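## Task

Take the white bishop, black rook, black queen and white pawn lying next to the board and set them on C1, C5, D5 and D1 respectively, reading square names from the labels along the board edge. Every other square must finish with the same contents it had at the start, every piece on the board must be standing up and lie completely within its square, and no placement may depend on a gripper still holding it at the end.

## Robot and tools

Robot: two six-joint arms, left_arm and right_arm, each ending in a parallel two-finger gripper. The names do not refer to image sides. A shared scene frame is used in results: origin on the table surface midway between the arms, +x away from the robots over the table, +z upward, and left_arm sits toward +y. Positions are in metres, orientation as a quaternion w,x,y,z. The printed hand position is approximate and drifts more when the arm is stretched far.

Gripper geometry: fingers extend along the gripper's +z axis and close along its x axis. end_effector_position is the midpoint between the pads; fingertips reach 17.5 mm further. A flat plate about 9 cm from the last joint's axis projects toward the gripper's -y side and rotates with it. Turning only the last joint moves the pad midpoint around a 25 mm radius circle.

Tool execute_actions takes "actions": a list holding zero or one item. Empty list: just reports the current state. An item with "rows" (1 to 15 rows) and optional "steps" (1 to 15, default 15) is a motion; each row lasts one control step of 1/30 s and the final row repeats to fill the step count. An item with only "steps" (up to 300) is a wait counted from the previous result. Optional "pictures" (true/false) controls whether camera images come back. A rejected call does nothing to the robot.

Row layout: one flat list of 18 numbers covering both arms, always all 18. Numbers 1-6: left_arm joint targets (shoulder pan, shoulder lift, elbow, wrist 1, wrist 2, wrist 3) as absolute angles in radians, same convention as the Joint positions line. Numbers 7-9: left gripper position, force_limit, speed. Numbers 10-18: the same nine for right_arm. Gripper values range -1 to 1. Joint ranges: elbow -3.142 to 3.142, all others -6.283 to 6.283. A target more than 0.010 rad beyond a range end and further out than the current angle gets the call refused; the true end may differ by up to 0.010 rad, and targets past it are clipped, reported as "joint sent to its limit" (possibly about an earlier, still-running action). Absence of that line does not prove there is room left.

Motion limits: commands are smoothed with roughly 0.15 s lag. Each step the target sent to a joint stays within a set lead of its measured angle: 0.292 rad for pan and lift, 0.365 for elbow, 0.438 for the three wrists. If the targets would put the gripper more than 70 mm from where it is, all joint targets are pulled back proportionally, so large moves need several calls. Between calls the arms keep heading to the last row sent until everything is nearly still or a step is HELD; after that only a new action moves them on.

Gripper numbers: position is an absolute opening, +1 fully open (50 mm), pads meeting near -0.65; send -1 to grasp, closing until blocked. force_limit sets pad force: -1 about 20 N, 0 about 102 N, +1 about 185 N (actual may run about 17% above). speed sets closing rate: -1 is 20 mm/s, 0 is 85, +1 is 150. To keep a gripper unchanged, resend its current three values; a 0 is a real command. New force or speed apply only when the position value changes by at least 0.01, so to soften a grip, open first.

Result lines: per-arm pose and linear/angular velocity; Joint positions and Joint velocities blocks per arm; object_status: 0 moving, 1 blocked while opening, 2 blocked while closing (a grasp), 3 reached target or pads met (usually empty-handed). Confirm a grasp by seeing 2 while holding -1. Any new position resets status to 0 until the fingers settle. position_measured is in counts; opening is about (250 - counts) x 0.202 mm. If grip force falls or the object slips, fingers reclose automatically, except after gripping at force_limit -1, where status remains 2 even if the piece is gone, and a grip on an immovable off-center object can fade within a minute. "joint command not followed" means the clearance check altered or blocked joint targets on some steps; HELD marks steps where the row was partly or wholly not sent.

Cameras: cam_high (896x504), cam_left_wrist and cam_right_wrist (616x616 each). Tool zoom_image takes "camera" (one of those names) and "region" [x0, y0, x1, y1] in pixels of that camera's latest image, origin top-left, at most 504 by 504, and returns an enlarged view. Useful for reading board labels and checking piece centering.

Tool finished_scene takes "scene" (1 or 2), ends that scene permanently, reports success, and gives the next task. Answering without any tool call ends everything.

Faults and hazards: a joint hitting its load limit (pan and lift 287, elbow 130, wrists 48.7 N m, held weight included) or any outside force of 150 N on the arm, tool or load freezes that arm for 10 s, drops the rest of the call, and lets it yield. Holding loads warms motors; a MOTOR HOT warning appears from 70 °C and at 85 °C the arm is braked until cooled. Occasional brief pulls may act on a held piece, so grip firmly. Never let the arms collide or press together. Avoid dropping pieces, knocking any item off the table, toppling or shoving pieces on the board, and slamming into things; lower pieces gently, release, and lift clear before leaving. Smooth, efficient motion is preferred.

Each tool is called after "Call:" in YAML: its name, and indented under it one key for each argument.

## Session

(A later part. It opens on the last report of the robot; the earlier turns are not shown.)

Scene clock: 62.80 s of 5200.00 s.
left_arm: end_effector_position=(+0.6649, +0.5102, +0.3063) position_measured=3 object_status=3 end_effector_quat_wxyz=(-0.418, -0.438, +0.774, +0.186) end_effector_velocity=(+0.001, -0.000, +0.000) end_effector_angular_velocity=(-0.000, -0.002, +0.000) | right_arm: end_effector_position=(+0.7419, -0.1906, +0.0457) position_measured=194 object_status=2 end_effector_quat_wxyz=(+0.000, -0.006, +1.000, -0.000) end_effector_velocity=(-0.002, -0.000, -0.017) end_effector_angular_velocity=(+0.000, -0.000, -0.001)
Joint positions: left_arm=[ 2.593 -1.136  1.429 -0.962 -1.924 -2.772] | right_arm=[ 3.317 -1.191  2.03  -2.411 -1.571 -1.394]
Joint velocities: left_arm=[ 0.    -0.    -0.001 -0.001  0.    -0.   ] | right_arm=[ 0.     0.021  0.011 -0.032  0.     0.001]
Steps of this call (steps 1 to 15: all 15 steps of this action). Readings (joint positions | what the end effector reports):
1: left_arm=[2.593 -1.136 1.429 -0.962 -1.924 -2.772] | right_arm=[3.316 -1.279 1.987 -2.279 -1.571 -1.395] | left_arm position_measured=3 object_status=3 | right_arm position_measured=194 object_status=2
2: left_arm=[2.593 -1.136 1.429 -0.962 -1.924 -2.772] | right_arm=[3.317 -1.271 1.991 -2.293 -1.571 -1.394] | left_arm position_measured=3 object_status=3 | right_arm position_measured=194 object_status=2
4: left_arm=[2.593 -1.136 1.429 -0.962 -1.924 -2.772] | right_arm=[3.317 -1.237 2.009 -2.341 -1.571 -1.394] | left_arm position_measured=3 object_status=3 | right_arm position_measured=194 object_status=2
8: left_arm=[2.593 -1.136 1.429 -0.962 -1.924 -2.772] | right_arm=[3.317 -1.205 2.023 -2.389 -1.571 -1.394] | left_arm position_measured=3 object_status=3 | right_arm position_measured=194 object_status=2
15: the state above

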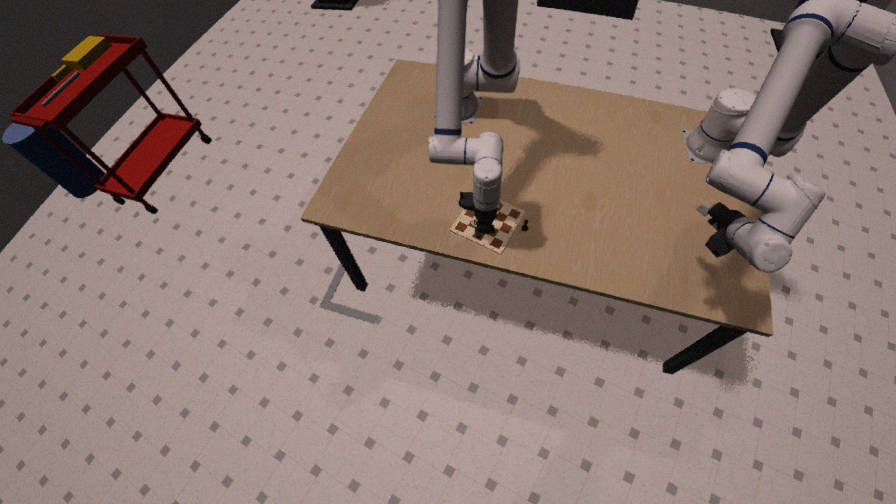

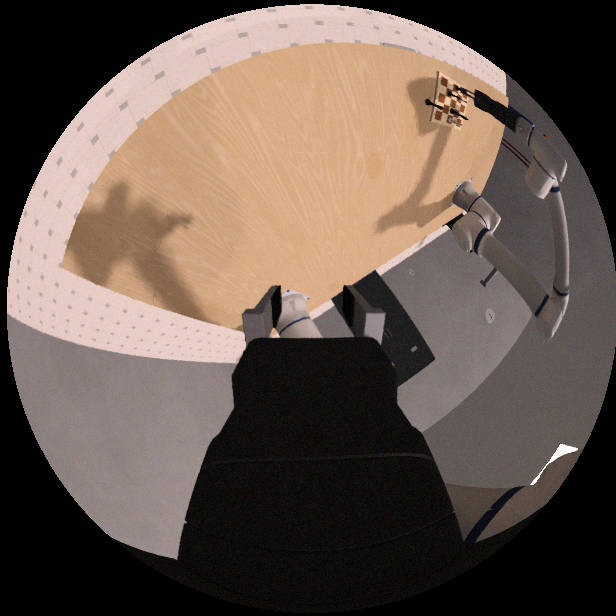

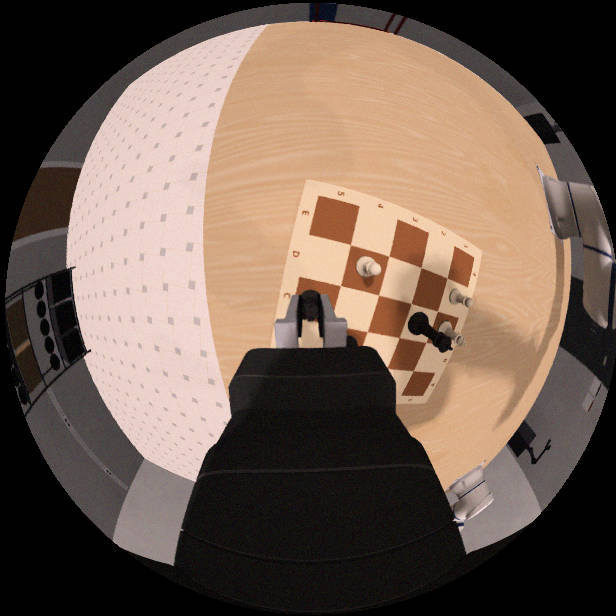

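Call:
execute_actions:
  actions:
    - {"rows":[[2.593,-1.136,1.429,-0.962,-1.924,-2.772,1,0,0,3.3175,-1.1945,2.0412,-2.4175,-1.571,-1.3935,-1,0.5,0]],"steps":12}
  pictures: false

Call:
execute_actions:
  actions:
    - {"rows":[[2.593,-1.136,1.429,-0.962,-1.924,-2.772,1,0,0,3.3175,-1.1945,2.0412,-2.4175,-1.571,-1.3935,0.2,0.5,-0.5]],"steps":12}
  pictures: false

Call:
execute_actions:
  actions:
    - {"rows":[[2.593,-1.136,1.429,-0.962,-1.924,-2.772,1,0,0,3.3175,-1.291,1.998,-2.278,-1.571,-1.3935,0.2,0.5,-0.5]]}

Call:
execute_actions:
  actions:
    - {"rows":[[2.593,-1.136,1.429,-0.962,-1.924,-2.772,1,0,0,3.5641,-1.27,1.9677,-2.2687,-1.571,-1.147,0.7,0.5,0]]}
  pictures: false

Call:
execute_actions:
  actions:
    - {"steps":12}
  pictures: false

Call:
execute_actions:
  actions:
    - {"rows":[[2.593,-1.136,1.429,-0.962,-1.924,-2.772,1,0,0,3.5641,-1.1735,2.011,-2.4085,-1.571,-1.147,0.7,0.5,0]]}

Scene clock: 72.53 s of 5200.00 s.
left_arm: end_effector_position=(+0.6649, +0.5102, +0.3063) position_measured=3 object_status=3 end_effector_quat_wxyz=(-0.418, -0.438, +0.774, +0.186) end_effector_velocity=(-0.000, +0.000, -0.000) end_effector_angular_velocity=(+0.000, +0.001, -0.000) | right_arm: end_effector_position=(+0.7371, -0.1915, +0.0439) position_measured=194 object_status=2 end_effector_quat_wxyz=(+0.000, -0.006, +1.000, -0.000) end_effector_velocity=(-0.002, -0.001, +0.002) end_effector_angular_velocity=(-0.001, -0.002, +0.000)
Joint positions: left_arm=[ 2.593 -1.136  1.429 -0.962 -1.924 -2.772] | right_arm=[ 3.318 -1.194  2.041 -2.417 -1.571 -1.393]
Joint velocities: left_arm=[-0.  0.  0.  0.  0.  0.] | right_arm=[-0.    -0.005  0.004 -0.001 -0.001 -0.   ]
Steps of this call (steps 1 to 15: the robot went on to your last target; steps 16 to 90: nothing new was sent; then 6.33 s passed at rest; steps 91 to 102: all 12 steps of this action). Readings (joint positions | what the end effector reports):
91: left_arm=[2.593 -1.136 1.429 -0.962 -1.924 -2.772] | right_arm=[3.318 -1.188 2.032 -2.415 -1.571 -1.393] | left_arm position_measured=3 object_status=3 | right_arm position_measured=194 object_status=2
92: left_arm=[2.593 -1.136 1.429 -0.962 -1.924 -2.772] | right_arm=[3.318 -1.188 2.033 -2.415 -1.571 -1.394] | left_arm position_measured=3 object_status=3 | right_arm position_measured=194 object_status=2
94: left_arm=[2.593 -1.136 1.429 -0.962 -1.924 -2.772] | right_arm=[3.318 -1.191 2.037 -2.416 -1.571 -1.393] | left_arm position_measured=3 object_status=3 | right_arm position_measured=194 object_status=2
98: left_arm=[2.593 -1.136 1.429 -0.962 -1.924 -2.772] | right_arm=[3.318 -1.193 2.040 -2.417 -1.571 -1.393] | left_arm position_measured=3 object_status=3 | right_arm position_measured=194 object_status=2
102: the state above

Scene clock: 72.93 s of 5200.00 s.
left_arm: end_effector_position=(+0.6649, +0.5102, +0.3063) position_measured=3 object_status=3 end_effector_quat_wxyz=(-0.418, -0.438, +0.774, +0.186) end_effector_velocity=(-0.000, -0.000, -0.000) end_effector_angular_velocity=(-0.001, +0.000, -0.001) | right_arm: end_effector_position=(+0.7368, -0.1916, +0.0439) position_measured=123 object_status=0 end_effector_quat_wxyz=(+0.000, -0.006, +1.000, -0.000) end_effector_velocity=(+0.000, +0.000, +0.001) end_effector_angular_velocity=(+0.000, -0.001, +0.000)
Joint positions: left_arm=[ 2.593 -1.136  1.429 -0.962 -1.924 -2.772] | right_arm=[ 3.318 -1.194  2.041 -2.417 -1.571 -1.393]
Joint velocities: left_arm=[-0.    -0.     0.001 -0.     0.     0.001] | right_arm=[ 0.    -0.002  0.     0.     0.    -0.   ]
Steps of this call (steps 1 to 12: all 12 steps of this action). Readings (joint positions | what the end effector reports):
1: left_arm=[2.593 -1.136 1.429 -0.962 -1.924 -2.772] | right_arm=[3.318 -1.194 2.041 -2.417 -1.571 -1.393] | left_arm position_measured=3 object_status=3 | right_arm position_measured=192 object_status=0
2: left_arm=[2.593 -1.136 1.429 -0.962 -1.924 -2.772] | right_arm=[3.318 -1.194 2.041 -2.417 -1.571 -1.393] | left_arm position_measured=3 object_status=3 | right_arm position_measured=184 object_status=0
4: left_arm=[2.593 -1.136 1.429 -0.962 -1.924 -2.772] | right_arm=[3.318 -1.194 2.041 -2.417 -1.571 -1.393] | left_arm position_measured=3 object_status=3 | right_arm position_measured=166 object_status=0
8: left_arm=[2.593 -1.136 1.429 -0.962 -1.924 -2.772] | right_arm=[3.318 -1.194 2.041 -2.417 -1.571 -1.393] | left_arm position_measured=3 object_status=3 | right_arm position_measured=132 object_status=0
12: the state above

Scene clock: 73.43 s of 5200.00 s.
left_arm: end_effector_position=(+0.6649, +0.5102, +0.3063) position_measured=3 object_status=3 end_effector_quat_wxyz=(-0.418, -0.438, +0.774, +0.186) end_effector_velocity=(+0.000, -0.001, +0.001) end_effector_angular_velocity=(-0.001, -0.002, -0.001) | right_arm: end_effector_position=(+0.7367, -0.1916, +0.1174) position_measured=123 object_status=3 end_effector_quat_wxyz=(+0.000, -0.006, +1.000, -0.000) end_effector_velocity=(-0.001, -0.000, +0.018) end_effector_angular_velocity=(-0.000, +0.000, -0.002)
Joint positions: left_arm=[ 2.593 -1.136  1.429 -0.962 -1.924 -2.772] | right_arm=[ 3.317 -1.288  1.999 -2.282 -1.571 -1.393]
Joint velocities: left_arm=[-0.001 -0.    -0.001 -0.    -0.     0.001] | right_arm=[-0.    -0.022 -0.011  0.033 -0.     0.002]
Steps of this call (steps 1 to 15: all 15 steps of this action). Readings (joint positions | what the end effector reports):
1: left_arm=[2.593 -1.136 1.429 -0.962 -1.924 -2.772] | right_arm=[3.318 -1.195 2.041 -2.417 -1.571 -1.393] | left_arm position_measured=3 object_status=3 | right_arm position_measured=123 object_status=0
2: left_arm=[2.593 -1.136 1.429 -0.962 -1.924 -2.772] | right_arm=[3.317 -1.205 2.038 -2.402 -1.571 -1.393] | left_arm position_measured=3 object_status=3 | right_arm position_measured=123 object_status=0
4: left_arm=[2.593 -1.136 1.429 -0.962 -1.924 -2.772] | right_arm=[3.317 -1.239 2.020 -2.354 -1.571 -1.393] | left_arm position_measured=3 object_status=3 | right_arm position_measured=123 object_status=3
8: left_arm=[2.593 -1.136 1.429 -0.962 -1.924 -2.772] | right_arm=[3.317 -1.273 2.006 -2.305 -1.571 -1.393] | left_arm position_measured=3 object_status=3 | right_arm position_measured=123 object_status=3
15: the state above

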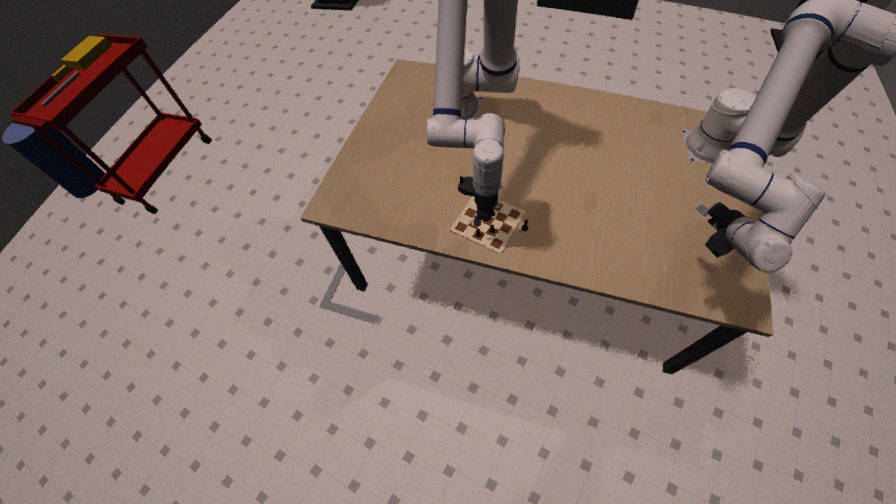

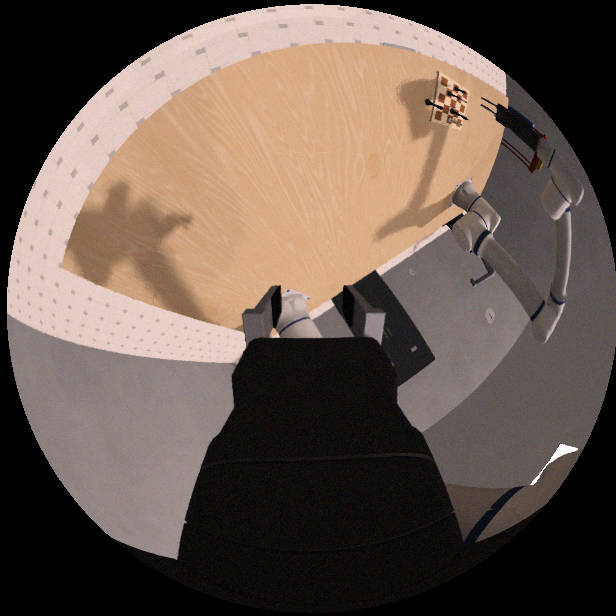

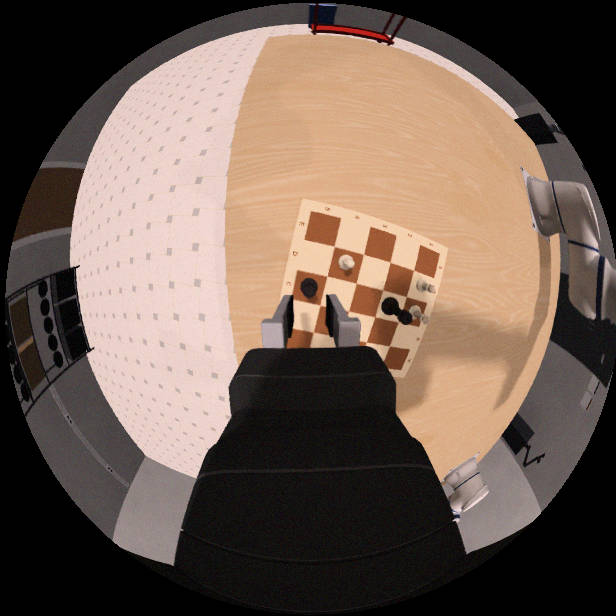

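Scene clock: 73.93 s of 5200.00 s.
left_arm: end_effector_position=(+0.6649, +0.5102, +0.3063) position_measured=3 object_status=3 end_effector_quat_wxyz=(-0.418, -0.438, +0.774, +0.186) end_effector_velocity=(-0.001, +0.000, -0.002) end_effector_angular_velocity=(+0.002, +0.004, +0.000) | right_arm: end_effector_position=(+0.6667, -0.0480, +0.1201) position_measured=48 object_status=3 end_effector_quat_wxyz=(+0.000, -0.006, +1.000, -0.000) end_effector_velocity=(-0.090, +0.144, +0.001) end_effector_angular_velocity=(-0.001, +0.001, +0.001)
Joint positions: left_arm=[ 2.593 -1.136  1.429 -0.962 -1.924 -2.772] | right_arm=[ 3.534 -1.272  1.972 -2.27  -1.571 -1.177]
Joint velocities: left_arm=[ 0.     0.002  0.003  0.     0.    -0.   ] | right_arm=[ 0.229  0.019 -0.029  0.011 -0.001  0.228]
Steps of this call (steps 1 to 15: all 15 steps of this action). Readings (joint positions | what the end effector reports):
1: left_arm=[2.593 -1.136 1.429 -0.962 -1.924 -2.772] | right_arm=[3.318 -1.289 1.999 -2.281 -1.571 -1.393] | left_arm position_measured=3 object_status=3 | right_arm position_measured=119 object_status=0
2: left_arm=[2.593 -1.136 1.429 -0.962 -1.924 -2.772] | right_arm=[3.328 -1.288 1.997 -2.281 -1.571 -1.382] | left_arm position_measured=3 object_status=3 | right_arm position_measured=105 object_status=0
4: left_arm=[2.593 -1.136 1.429 -0.962 -1.924 -2.772] | right_arm=[3.365 -1.286 1.993 -2.279 -1.571 -1.346] | left_arm position_measured=3 object_status=3 | right_arm position_measured=77 object_status=0
8: left_arm=[2.593 -1.136 1.429 -0.962 -1.924 -2.772] | right_arm=[3.432 -1.280 1.984 -2.275 -1.571 -1.279] | left_arm position_measured=3 object_status=3 | right_arm position_measured=48 object_status=0
15: the state above

Scene clock: 74.33 s of 5200.00 s.
left_arm: end_effector_position=(+0.6649, +0.5102, +0.3063) position_measured=3 object_status=3 end_effector_quat_wxyz=(-0.418, -0.438, +0.774, +0.186) end_effector_velocity=(-0.000, -0.000, -0.000) end_effector_angular_velocity=(+0.001, +0.002, +0.001) | right_arm: end_effector_position=(+0.6552, -0.0303, +0.1203) position_measured=48 object_status=3 end_effector_quat_wxyz=(+0.000, -0.006, +1.000, -0.000) end_effector_velocity=(-0.004, +0.007, +0.001) end_effector_angular_velocity=(+0.001, -0.002, -0.000)
Joint positions: left_arm=[ 2.593 -1.136  1.429 -0.962 -1.924 -2.772] | right_arm=[ 3.563 -1.27   1.968 -2.269 -1.571 -1.148]
Joint velocities: left_arm=[-0.     0.     0.001  0.    -0.    -0.001] | right_arm=[ 0.01  -0.    -0.002  0.    -0.     0.011]
Steps of this call (steps 1 to 12: the robot went on to your last target). Readings (joint positions | what the end effector reports):
1: left_arm=[2.593 -1.136 1.429 -0.962 -1.924 -2.772] | right_arm=[3.541 -1.272 1.971 -2.270 -1.571 -1.170] | left_arm position_measured=3 object_status=3 | right_arm position_measured=48 object_status=3
2: left_arm=[2.593 -1.136 1.429 -0.962 -1.924 -2.772] | right_arm=[3.546 -1.271 1.970 -2.270 -1.571 -1.165] | left_arm position_measured=3 object_status=3 | right_arm position_measured=48 object_status=3
4: left_arm=[2.593 -1.136 1.429 -0.962 -1.924 -2.772] | right_arm=[3.553 -1.271 1.969 -2.269 -1.571 -1.158] | left_arm position_measured=3 object_status=3 | right_arm position_measured=48 object_status=3
8: left_arm=[2.593 -1.136 1.429 -0.962 -1.924 -2.772] | right_arm=[3.560 -1.270 1.968 -2.269 -1.571 -1.151] | left_arm position_measured=3 object_status=3 | right_arm position_measured=48 object_status=3
12: the state above

Scene clock: 74.83 s of 5200.00 s.
left_arm: end_effector_position=(+0.6649, +0.5102, +0.3063) position_measured=3 object_status=3 end_effector_quat_wxyz=(-0.418, -0.438, +0.774, +0.186) end_effector_velocity=(+0.000, -0.001, +0.000) end_effector_angular_velocity=(-0.001, -0.001, -0.000) | right_arm: end_effector_position=(+0.6552, -0.0292, +0.0451) position_measured=48 object_status=3 end_effector_quat_wxyz=(+0.000, -0.006, +1.000, -0.000) end_effector_velocity=(-0.001, -0.001, -0.019) end_effector_angular_velocity=(-0.001, -0.000, +0.000)
Joint positions: left_arm=[ 2.593 -1.136  1.429 -0.962 -1.924 -2.772] | right_arm=[ 3.564 -1.177  2.01  -2.404 -1.571 -1.147]
Joint velocities: left_arm=[-0.001 -0.    -0.001  0.    -0.     0.   ] | right_arm=[ 0.     0.024  0.011 -0.034 -0.001 -0.   ]
Steps of this call (steps 1 to 15: all 15 steps of this action). Readings (joint positions | what the end effector reports):
1: left_arm=[2.593 -1.136 1.429 -0.962 -1.924 -2.772] | right_arm=[3.563 -1.270 1.968 -2.269 -1.571 -1.148] | left_arm position_measured=3 object_status=3 | right_arm position_measured=48 object_status=3
2: left_arm=[2.593 -1.136 1.429 -0.962 -1.924 -2.772] | right_arm=[3.563 -1.260 1.971 -2.285 -1.571 -1.148] | left_arm position_measured=3 object_status=3 | right_arm position_measured=48 object_status=3
4: left_arm=[2.593 -1.136 1.429 -0.962 -1.924 -2.772] | right_arm=[3.564 -1.226 1.988 -2.331 -1.571 -1.148] | left_arm position_measured=3 object_status=3 | right_arm position_measured=48 object_status=3
8: left_arm=[2.593 -1.136 1.429 -0.962 -1.924 -2.772] | right_arm=[3.564 -1.192 2.003 -2.381 -1.571 -1.147] | left_arm position_measured=3 object_status=3 | right_arm position_measured=48 object_status=3
15: the state above

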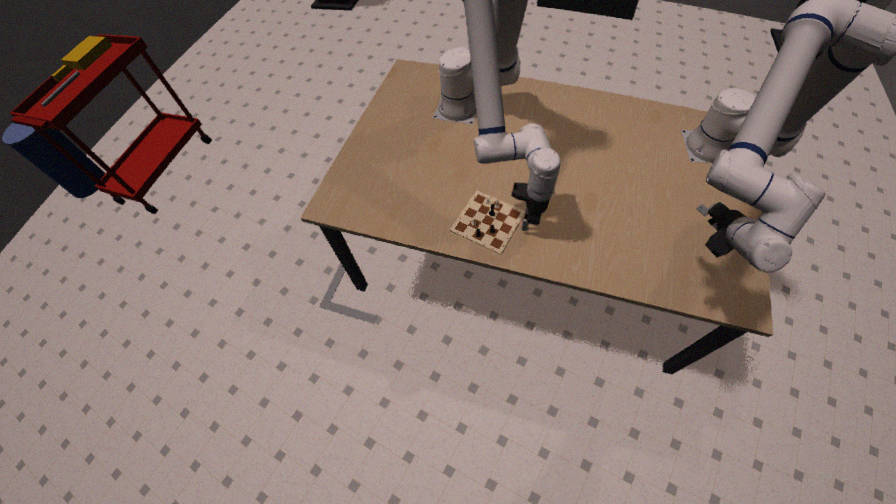

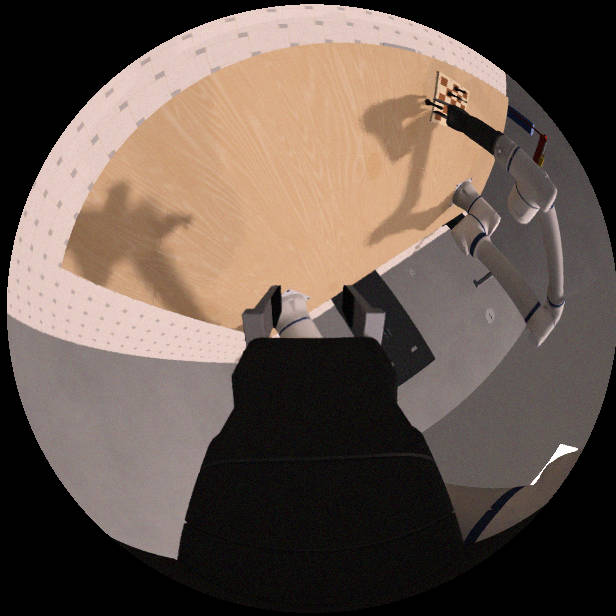

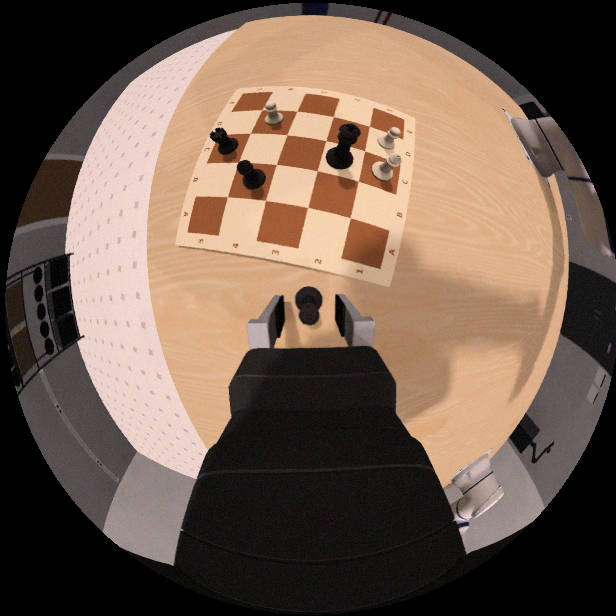

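Call:
execute_actions:
  actions:
    - {"rows":[[2.593,-1.136,1.429,-0.962,-1.924,-2.772,1,0,0,3.5641,-1.1735,2.011,-2.4085,-1.571,-1.147,-1,0.8,0]]}
  pictures: false

Call:
execute_actions:
  actions:
    - {"rows":[[2.593,-1.136,1.429,-0.962,-1.924,-2.772,1,0,0,3.5641,-1.294,1.955,-2.232,-1.571,-1.147,-1,0.8,0]]}
  pictures: false

Call:
execute_actions:
  actions:
    - {"rows":[[2.593,-1.136,1.429,-0.962,-1.924,-2.772,1,0,0,3.2679,-1.3467,2.0267,-2.251,-1.571,-1.443,-1,0.8,0]]}
  pictures: false

Call:
execute_actions:
  actions:
    - {"steps":15}
  pictures: false

Call:
execute_actions:
  actions:
    - {"rows":[[2.593,-1.136,1.429,-0.962,-1.924,-2.772,1,0,0,3.2679,-1.233,2.0822,-2.42,-1.571,-1.443,-1,0.8,0]]}

Call:
zoom_image:
  camera: "cam_right_wrist"
  region: [220,220,400,360]

Scene clock: 82.53 s of 5200.00 s.
left_arm: end_effector_position=(+0.6649, +0.5102, +0.3063) position_measured=3 object_status=3 end_effector_quat_wxyz=(-0.418, -0.438, +0.774, +0.186) end_effector_velocity=(-0.000, +0.002, -0.001) end_effector_angular_velocity=(-0.002, +0.001, +0.001) | right_arm: end_effector_position=(+0.6550, -0.0293, +0.0426) position_measured=195 object_status=0 end_effector_quat_wxyz=(+0.000, -0.006, +1.000, -0.000) end_effector_velocity=(+0.000, +0.000, +0.001) end_effector_angular_velocity=(+0.001, -0.001, +0.000)
Joint positions: left_arm=[ 2.593 -1.136  1.429 -0.962 -1.924 -2.772] | right_arm=[ 3.564 -1.173  2.011 -2.409 -1.571 -1.147]
Joint velocities: left_arm=[ 0.003 -0.     0.002 -0.    -0.     0.002] | right_arm=[ 0.    -0.002  0.    -0.     0.    -0.   ]
Steps of this call (steps 1 to 15: the robot went on to your last target; steps 16 to 90: nothing new was sent; then 4.20 s passed at rest; steps 91 to 105: all 15 steps of this action). Readings (joint positions | what the end effector reports):
91: left_arm=[2.593 -1.136 1.429 -0.962 -1.924 -2.772] | right_arm=[3.564 -1.173 2.011 -2.409 -1.571 -1.147] | left_arm position_measured=3 object_status=3 | right_arm position_measured=51 object_status=0
92: left_arm=[2.593 -1.136 1.429 -0.962 -1.924 -2.772] | right_arm=[3.564 -1.173 2.011 -2.409 -1.571 -1.147] | left_arm position_measured=3 object_status=3 | right_arm position_measured=65 object_status=0
94: left_arm=[2.593 -1.136 1.429 -0.962 -1.924 -2.772] | right_arm=[3.564 -1.173 2.011 -2.409 -1.571 -1.147] | left_arm position_measured=3 object_status=3 | right_arm position_measured=93 object_status=0
98: left_arm=[2.593 -1.136 1.429 -0.962 -1.924 -2.772] | right_arm=[3.564 -1.173 2.011 -2.409 -1.571 -1.147] | left_arm position_measured=3 object_status=3 | right_arm position_measured=149 object_status=0
105: the state above

Scene clock: 83.03 s of 5200.00 s.
left_arm: end_effector_position=(+0.6649, +0.5102, +0.3063) position_measured=3 object_status=3 end_effector_quat_wxyz=(-0.418, -0.438, +0.774, +0.186) end_effector_velocity=(+0.001, -0.000, +0.000) end_effector_angular_velocity=(-0.001, -0.001, -0.001) | right_arm: end_effector_position=(+0.6540, -0.0297, +0.1368) position_measured=195 object_status=2 end_effector_quat_wxyz=(+0.000, -0.006, +1.000, -0.000) end_effector_velocity=(-0.002, -0.001, +0.031) end_effector_angular_velocity=(-0.000, -0.002, -0.000)
Joint positions: left_arm=[ 2.593 -1.136  1.429 -0.962 -1.924 -2.772] | right_arm=[ 3.564 -1.289  1.957 -2.239 -1.571 -1.147]
Joint velocities: left_arm=[ 0.     0.    -0.001 -0.     0.     0.001] | right_arm=[-0.    -0.036 -0.018  0.053 -0.001  0.   ]
Steps of this call (steps 1 to 15: all 15 steps of this action). Readings (joint positions | what the end effector reports):
1: left_arm=[2.593 -1.136 1.429 -0.962 -1.924 -2.772] | right_arm=[3.564 -1.174 2.011 -2.408 -1.571 -1.147] | left_arm position_measured=3 object_status=3 | right_arm position_measured=195 object_status=0
2: left_arm=[2.593 -1.136 1.429 -0.962 -1.924 -2.772] | right_arm=[3.564 -1.183 2.008 -2.392 -1.571 -1.147] | left_arm position_measured=3 object_status=3 | right_arm position_measured=195 object_status=0
4: left_arm=[2.593 -1.136 1.429 -0.962 -1.924 -2.772] | right_arm=[3.564 -1.217 1.990 -2.346 -1.571 -1.147] | left_arm position_measured=3 object_status=3 | right_arm position_measured=195 object_status=2
8: left_arm=[2.593 -1.136 1.429 -0.962 -1.924 -2.772] | right_arm=[3.564 -1.265 1.968 -2.274 -1.571 -1.147] | left_arm position_measured=3 object_status=3 | right_arm position_measured=195 object_status=2
15: the state above

Scene clock: 83.53 s of 5200.00 s.
left_arm: end_effector_position=(+0.6649, +0.5102, +0.3063) position_measured=3 object_status=3 end_effector_quat_wxyz=(-0.418, -0.438, +0.774, +0.186) end_effector_velocity=(+0.001, +0.001, -0.002) end_effector_angular_velocity=(+0.001, +0.003, +0.002) | right_arm: end_effector_position=(+0.7183, -0.1882, +0.1400) position_measured=195 object_status=2 end_effector_quat_wxyz=(+0.000, -0.006, +1.000, -0.000) end_effector_velocity=(+0.088, -0.318, +0.003) end_effector_angular_velocity=(-0.000, -0.001, -0.006)
Joint positions: left_arm=[ 2.593 -1.136  1.429 -0.962 -1.924 -2.772] | right_arm=[ 3.327 -1.335  2.013 -2.248 -1.571 -1.384]
Joint velocities: left_arm=[ 0.002  0.003 -0.     0.    -0.    -0.   ] | right_arm=[-0.466 -0.088  0.109 -0.023 -0.    -0.461]
Steps of this call (steps 1 to 15: all 15 steps of this action). Readings (joint positions | what the end effector reports):
1: left_arm=[2.593 -1.136 1.429 -0.962 -1.924 -2.772] | right_arm=[3.564 -1.290 1.957 -2.237 -1.571 -1.147] | left_arm position_measured=3 object_status=3 | right_arm position_measured=195 object_status=2
2: left_arm=[2.593 -1.136 1.429 -0.962 -1.924 -2.772] | right_arm=[3.554 -1.293 1.959 -2.237 -1.571 -1.158] | left_arm position_measured=3 object_status=3 | right_arm position_measured=195 object_status=2
4: left_arm=[2.593 -1.136 1.429 -0.962 -1.924 -2.772] | right_arm=[3.517 -1.300 1.968 -2.239 -1.571 -1.195] | left_arm position_measured=3 object_status=3 | right_arm position_measured=195 object_status=2
8: left_arm=[2.593 -1.136 1.429 -0.962 -1.924 -2.772] | right_arm=[3.448 -1.313 1.984 -2.242 -1.571 -1.263] | left_arm position_measured=3 object_status=3 | right_arm position_measured=195 object_status=2
15: the state above

Scene clock: 84.03 s of 5200.00 s.
left_arm: end_effector_position=(+0.6649, +0.5102, +0.3063) position_measured=3 object_status=3 end_effector_quat_wxyz=(-0.418, -0.438, +0.774, +0.186) end_effector_velocity=(-0.000, -0.000, -0.000) end_effector_angular_velocity=(+0.000, +0.002, -0.001) | right_arm: end_effector_position=(+0.7278, -0.2279, +0.1403) position_measured=195 object_status=2 end_effector_quat_wxyz=(+0.000, -0.006, +1.000, -0.000) end_effector_velocity=(+0.001, -0.007, +0.001) end_effector_angular_velocity=(-0.001, -0.001, -0.000)
Joint positions: left_arm=[ 2.593 -1.136  1.429 -0.962 -1.924 -2.772] | right_arm=[ 3.269 -1.346  2.026 -2.251 -1.571 -1.442]
Joint velocities: left_arm=[-0.     0.001  0.001  0.001  0.     0.001] | right_arm=[-0.009 -0.003  0.002 -0.    -0.001 -0.009]
Steps of this call (steps 1 to 15: the robot went on to your last target). Readings (joint positions | what the end effector reports):
1: left_arm=[2.593 -1.136 1.429 -0.962 -1.924 -2.772] | right_arm=[3.313 -1.338 2.016 -2.249 -1.571 -1.397] | left_arm position_measured=3 object_status=3 | right_arm position_measured=195 object_status=2
2: left_arm=[2.593 -1.136 1.429 -0.962 -1.924 -2.772] | right_arm=[3.303 -1.340 2.018 -2.249 -1.571 -1.408] | left_arm position_measured=3 object_status=3 | right_arm position_measured=195 object_status=2
4: left_arm=[2.593 -1.136 1.429 -0.962 -1.924 -2.772] | right_arm=[3.289 -1.343 2.022 -2.250 -1.571 -1.422] | left_arm position_measured=3 object_status=3 | right_arm position_measured=195 object_status=2
8: left_arm=[2.593 -1.136 1.429 -0.962 -1.924 -2.772] | right_arm=[3.275 -1.345 2.025 -2.251 -1.571 -1.436] | left_arm position_measured=3 object_status=3 | right_arm position_measured=195 object_status=2
15: the state above

Scene clock: 84.53 s of 5200.00 s.
left_arm: end_effector_position=(+0.6649, +0.5102, +0.3063) position_measured=3 object_status=3 end_effector_quat_wxyz=(-0.418, -0.438, +0.774, +0.186) end_effector_velocity=(-0.000, +0.000, -0.000) end_effector_angular_velocity=(+0.001, +0.001, +0.000) | right_arm: end_effector_position=(+0.7286, -0.2287, +0.0545) position_measured=195 object_status=2 end_effector_quat_wxyz=(+0.000, -0.006, +1.000, -0.000) end_effector_velocity=(-0.003, -0.000, -0.025) end_effector_angular_velocity=(+0.001, +0.003, +0.001)
Joint positions: left_arm=[ 2.593 -1.136  1.429 -0.962 -1.924 -2.772] | right_arm=[ 3.268 -1.237  2.08  -2.414 -1.571 -1.443]
Joint velocities: left_arm=[-0.     0.001 -0.     0.001  0.    -0.001] | right_arm=[-0.     0.032  0.016 -0.046  0.001 -0.001]
Steps of this call (steps 1 to 15: all 15 steps of this action). Readings (joint positions | what the end effector reports):
1: left_arm=[2.593 -1.136 1.429 -0.962 -1.924 -2.772] | right_arm=[3.269 -1.346 2.027 -2.251 -1.571 -1.442] | left_arm position_measured=3 object_status=3 | right_arm position_measured=195 object_status=2
2: left_arm=[2.593 -1.136 1.429 -0.962 -1.924 -2.772] | right_arm=[3.269 -1.337 2.031 -2.268 -1.571 -1.442] | left_arm position_measured=3 object_status=3 | right_arm position_measured=195 object_status=2
4: left_arm=[2.593 -1.136 1.429 -0.962 -1.924 -2.772] | right_arm=[3.268 -1.302 2.050 -2.317 -1.571 -1.442] | left_arm position_measured=3 object_status=3 | right_arm position_measured=195 object_status=2
8: left_arm=[2.593 -1.136 1.429 -0.962 -1.924 -2.772] | right_arm=[3.268 -1.258 2.070 -2.383 -1.571 -1.443] | left_arm position_measured=3 object_status=3 | right_arm position_measured=195 object_status=2
15: the state above

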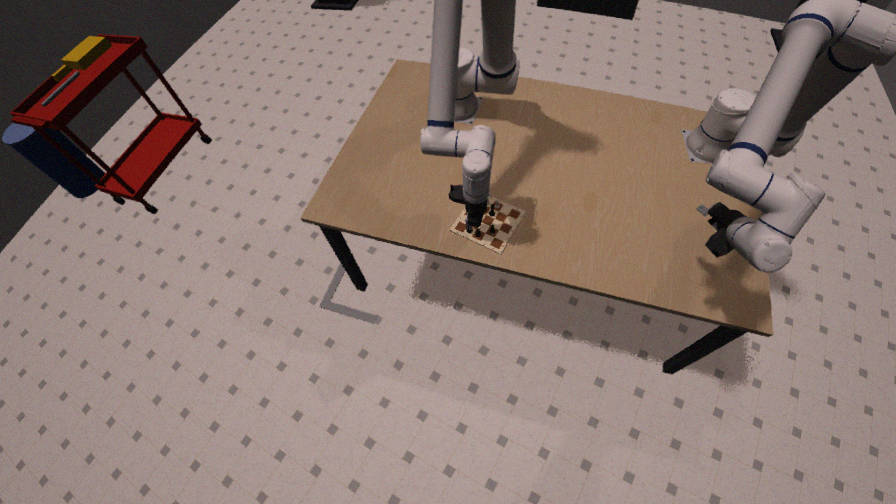

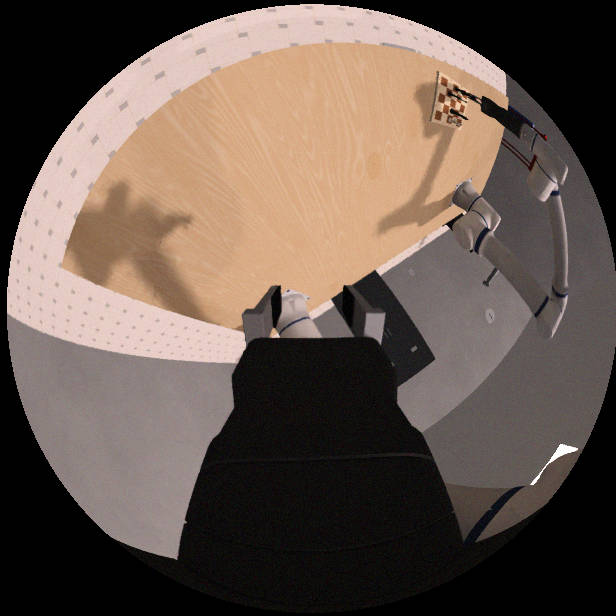

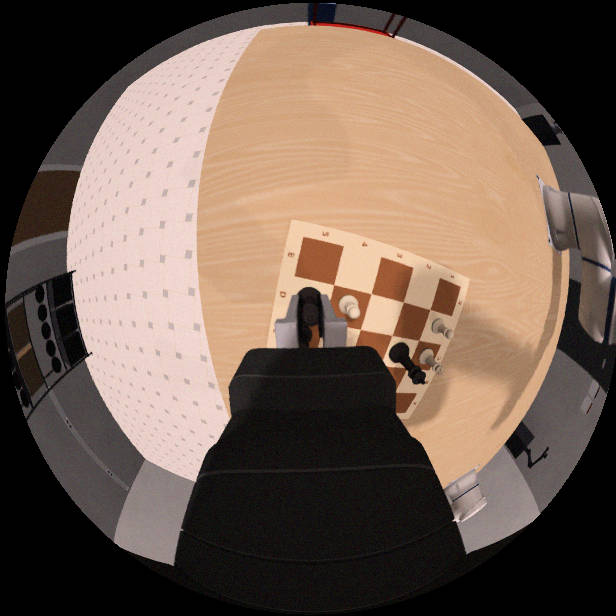

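Region (220, 220, 400, 360) of cam_right_wrist's 616x616 image, scaled by 2.800, with more detail than that image has.

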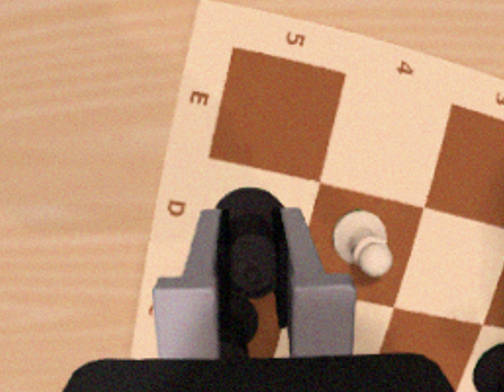

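Call:
execute_actions:
  actions:
    - {"rows":[[2.593,-1.136,1.429,-0.962,-1.924,-2.772,1,0,0,3.2679,-1.2315,2.083,-2.4225,-1.571,-1.443,0.05,0.8,-0.6]]}
  pictures: false

Call:
execute_actions:
  actions:
    - {"rows":[[2.593,-1.136,1.429,-0.962,-1.924,-2.772,1,0,0,3.2679,-1.3467,2.0267,-2.251,-1.571,-1.443,0.05,0.8,-0.6]]}

Call:
zoom_image:
  camera: "cam_right_wrist"
  region: [260,220,460,360]

Scene clock: 87.87 s of 5200.00 s.
left_arm: end_effector_position=(+0.6649, +0.5102, +0.3063) position_measured=3 object_status=3 end_effector_quat_wxyz=(-0.418, -0.438, +0.774, +0.186) end_effector_velocity=(+0.001, -0.000, +0.001) end_effector_angular_velocity=(-0.002, -0.002, -0.000) | right_arm: end_effector_position=(+0.7282, -0.2287, +0.0502) position_measured=145 object_status=3 end_effector_quat_wxyz=(+0.000, -0.006, +1.000, -0.000) end_effector_velocity=(-0.000, +0.000, -0.000) end_effector_angular_velocity=(+0.001, +0.000, +0.000)
Joint positions: left_arm=[ 2.593 -1.136  1.429 -0.962 -1.924 -2.772] | right_arm=[ 3.268 -1.232  2.083 -2.422 -1.571 -1.443]
Joint velocities: left_arm=[ 0.    -0.001 -0.002  0.    -0.     0.001] | right_arm=[ 0.     0.     0.001 -0.001  0.001 -0.   ]
Steps of this call (steps 1 to 15: the robot went on to your last target; steps 16 to 85: nothing new was sent; steps 86 to 100: all 15 steps of this action). Readings (joint positions | what the end effector reports):
86: left_arm=[2.593 -1.136 1.429 -0.962 -1.924 -2.772] | right_arm=[3.268 -1.233 2.082 -2.420 -1.571 -1.443] | left_arm position_measured=3 object_status=3 | right_arm position_measured=193 object_status=0
87: left_arm=[2.593 -1.136 1.429 -0.962 -1.924 -2.772] | right_arm=[3.268 -1.233 2.082 -2.420 -1.571 -1.443] | left_arm position_measured=3 object_status=3 | right_arm position_measured=186 object_status=0
89: left_arm=[2.593 -1.136 1.429 -0.962 -1.924 -2.772] | right_arm=[3.268 -1.232 2.083 -2.421 -1.571 -1.443] | left_arm position_measured=3 object_status=3 | right_arm position_measured=171 object_status=0
93: left_arm=[2.593 -1.136 1.429 -0.962 -1.924 -2.772] | right_arm=[3.268 -1.232 2.083 -2.422 -1.571 -1.443] | left_arm position_measured=3 object_status=3 | right_arm position_measured=145 object_status=0
100: the state above

Scene clock: 88.37 s of 5200.00 s.
left_arm: end_effector_position=(+0.6649, +0.5102, +0.3063) position_measured=3 object_status=3 end_effector_quat_wxyz=(-0.418, -0.438, +0.774, +0.186) end_effector_velocity=(+0.002, +0.000, +0.000) end_effector_angular_velocity=(+0.000, -0.002, +0.001) | right_arm: end_effector_position=(+0.7282, -0.2287, +0.1369) position_measured=145 object_status=3 end_effector_quat_wxyz=(+0.000, -0.006, +1.000, -0.000) end_effector_velocity=(-0.001, +0.000, +0.027) end_effector_angular_velocity=(+0.002, -0.003, -0.001)
Joint positions: left_arm=[ 2.593 -1.136  1.429 -0.962 -1.924 -2.772] | right_arm=[ 3.268 -1.342  2.029 -2.257 -1.571 -1.443]
Joint velocities: left_arm=[ 0.001  0.001 -0.003 -0.001  0.    -0.001] | right_arm=[ 0.    -0.033 -0.017  0.047  0.001  0.001]
Steps of this call (steps 1 to 15: all 15 steps of this action). Readings (joint positions | what the end effector reports):
1: left_arm=[2.593 -1.136 1.429 -0.962 -1.924 -2.772] | right_arm=[3.268 -1.232 2.083 -2.422 -1.571 -1.443] | left_arm position_measured=3 object_status=3 | right_arm position_measured=145 object_status=3
2: left_arm=[2.593 -1.136 1.429 -0.962 -1.924 -2.772] | right_arm=[3.268 -1.241 2.079 -2.406 -1.571 -1.443] | left_arm position_measured=3 object_status=3 | right_arm position_measured=145 object_status=3
4: left_arm=[2.593 -1.136 1.429 -0.962 -1.924 -2.772] | right_arm=[3.268 -1.277 2.060 -2.356 -1.571 -1.443] | left_arm position_measured=3 object_status=3 | right_arm position_measured=145 object_status=3
8: left_arm=[2.593 -1.136 1.429 -0.962 -1.924 -2.772] | right_arm=[3.268 -1.321 2.039 -2.289 -1.571 -1.443] | left_arm position_measured=3 object_status=3 | right_arm position_measured=145 object_status=3
15: the state above

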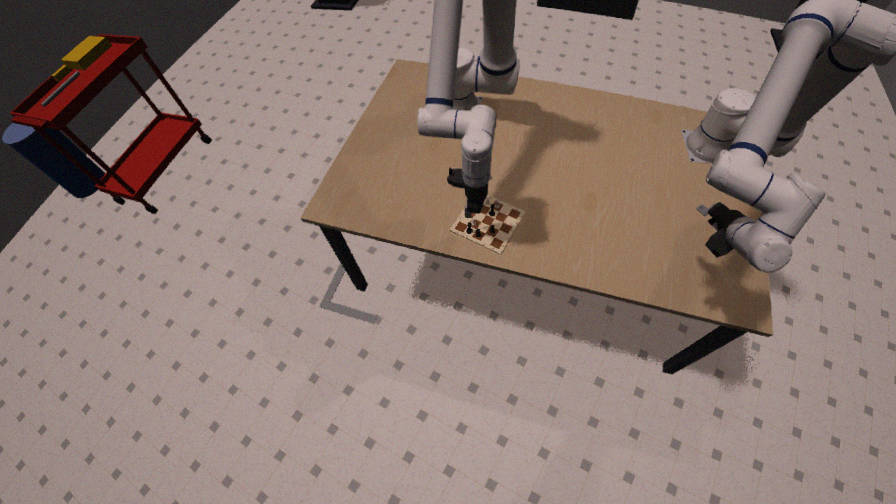

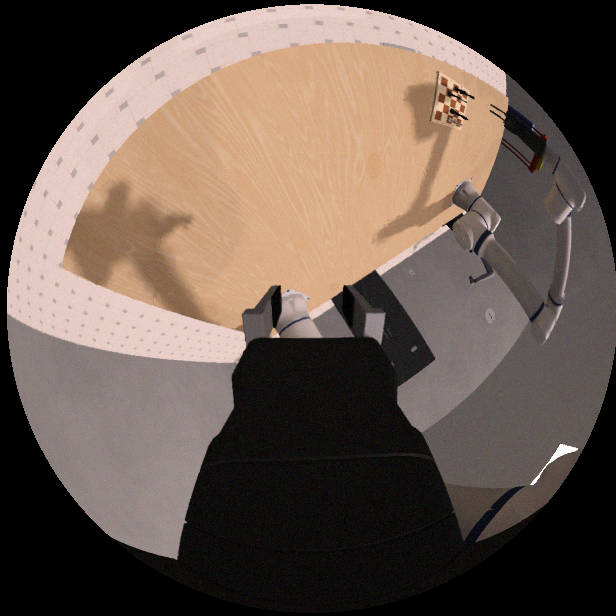

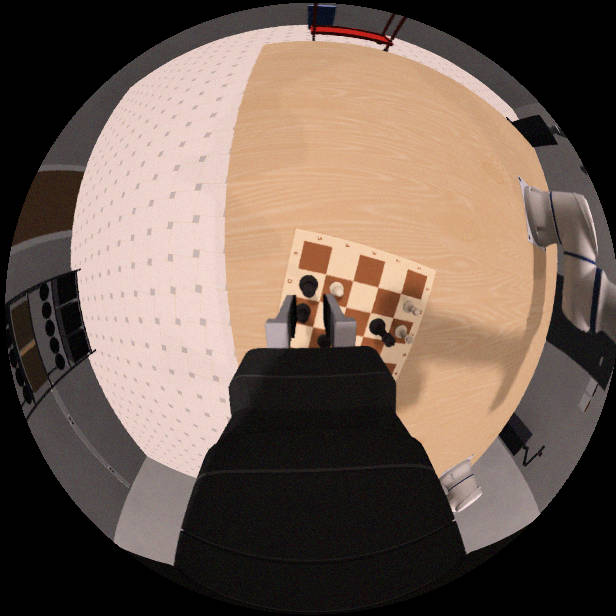

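Region (260, 220, 460, 360) of cam_right_wrist's 616x616 image, scaled by 2.520, with more detail than that image has; it fills the top 353 rows of this view, and the rest is white.

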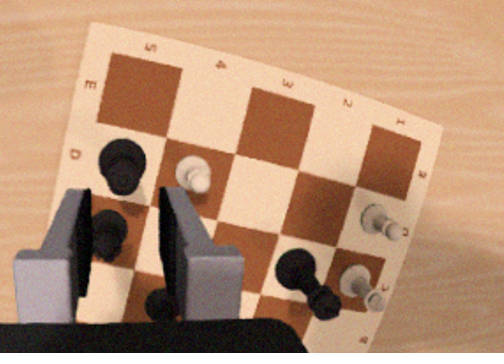

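Call:
finished_scene:
  scene: 2

The scene is finished: the task was done.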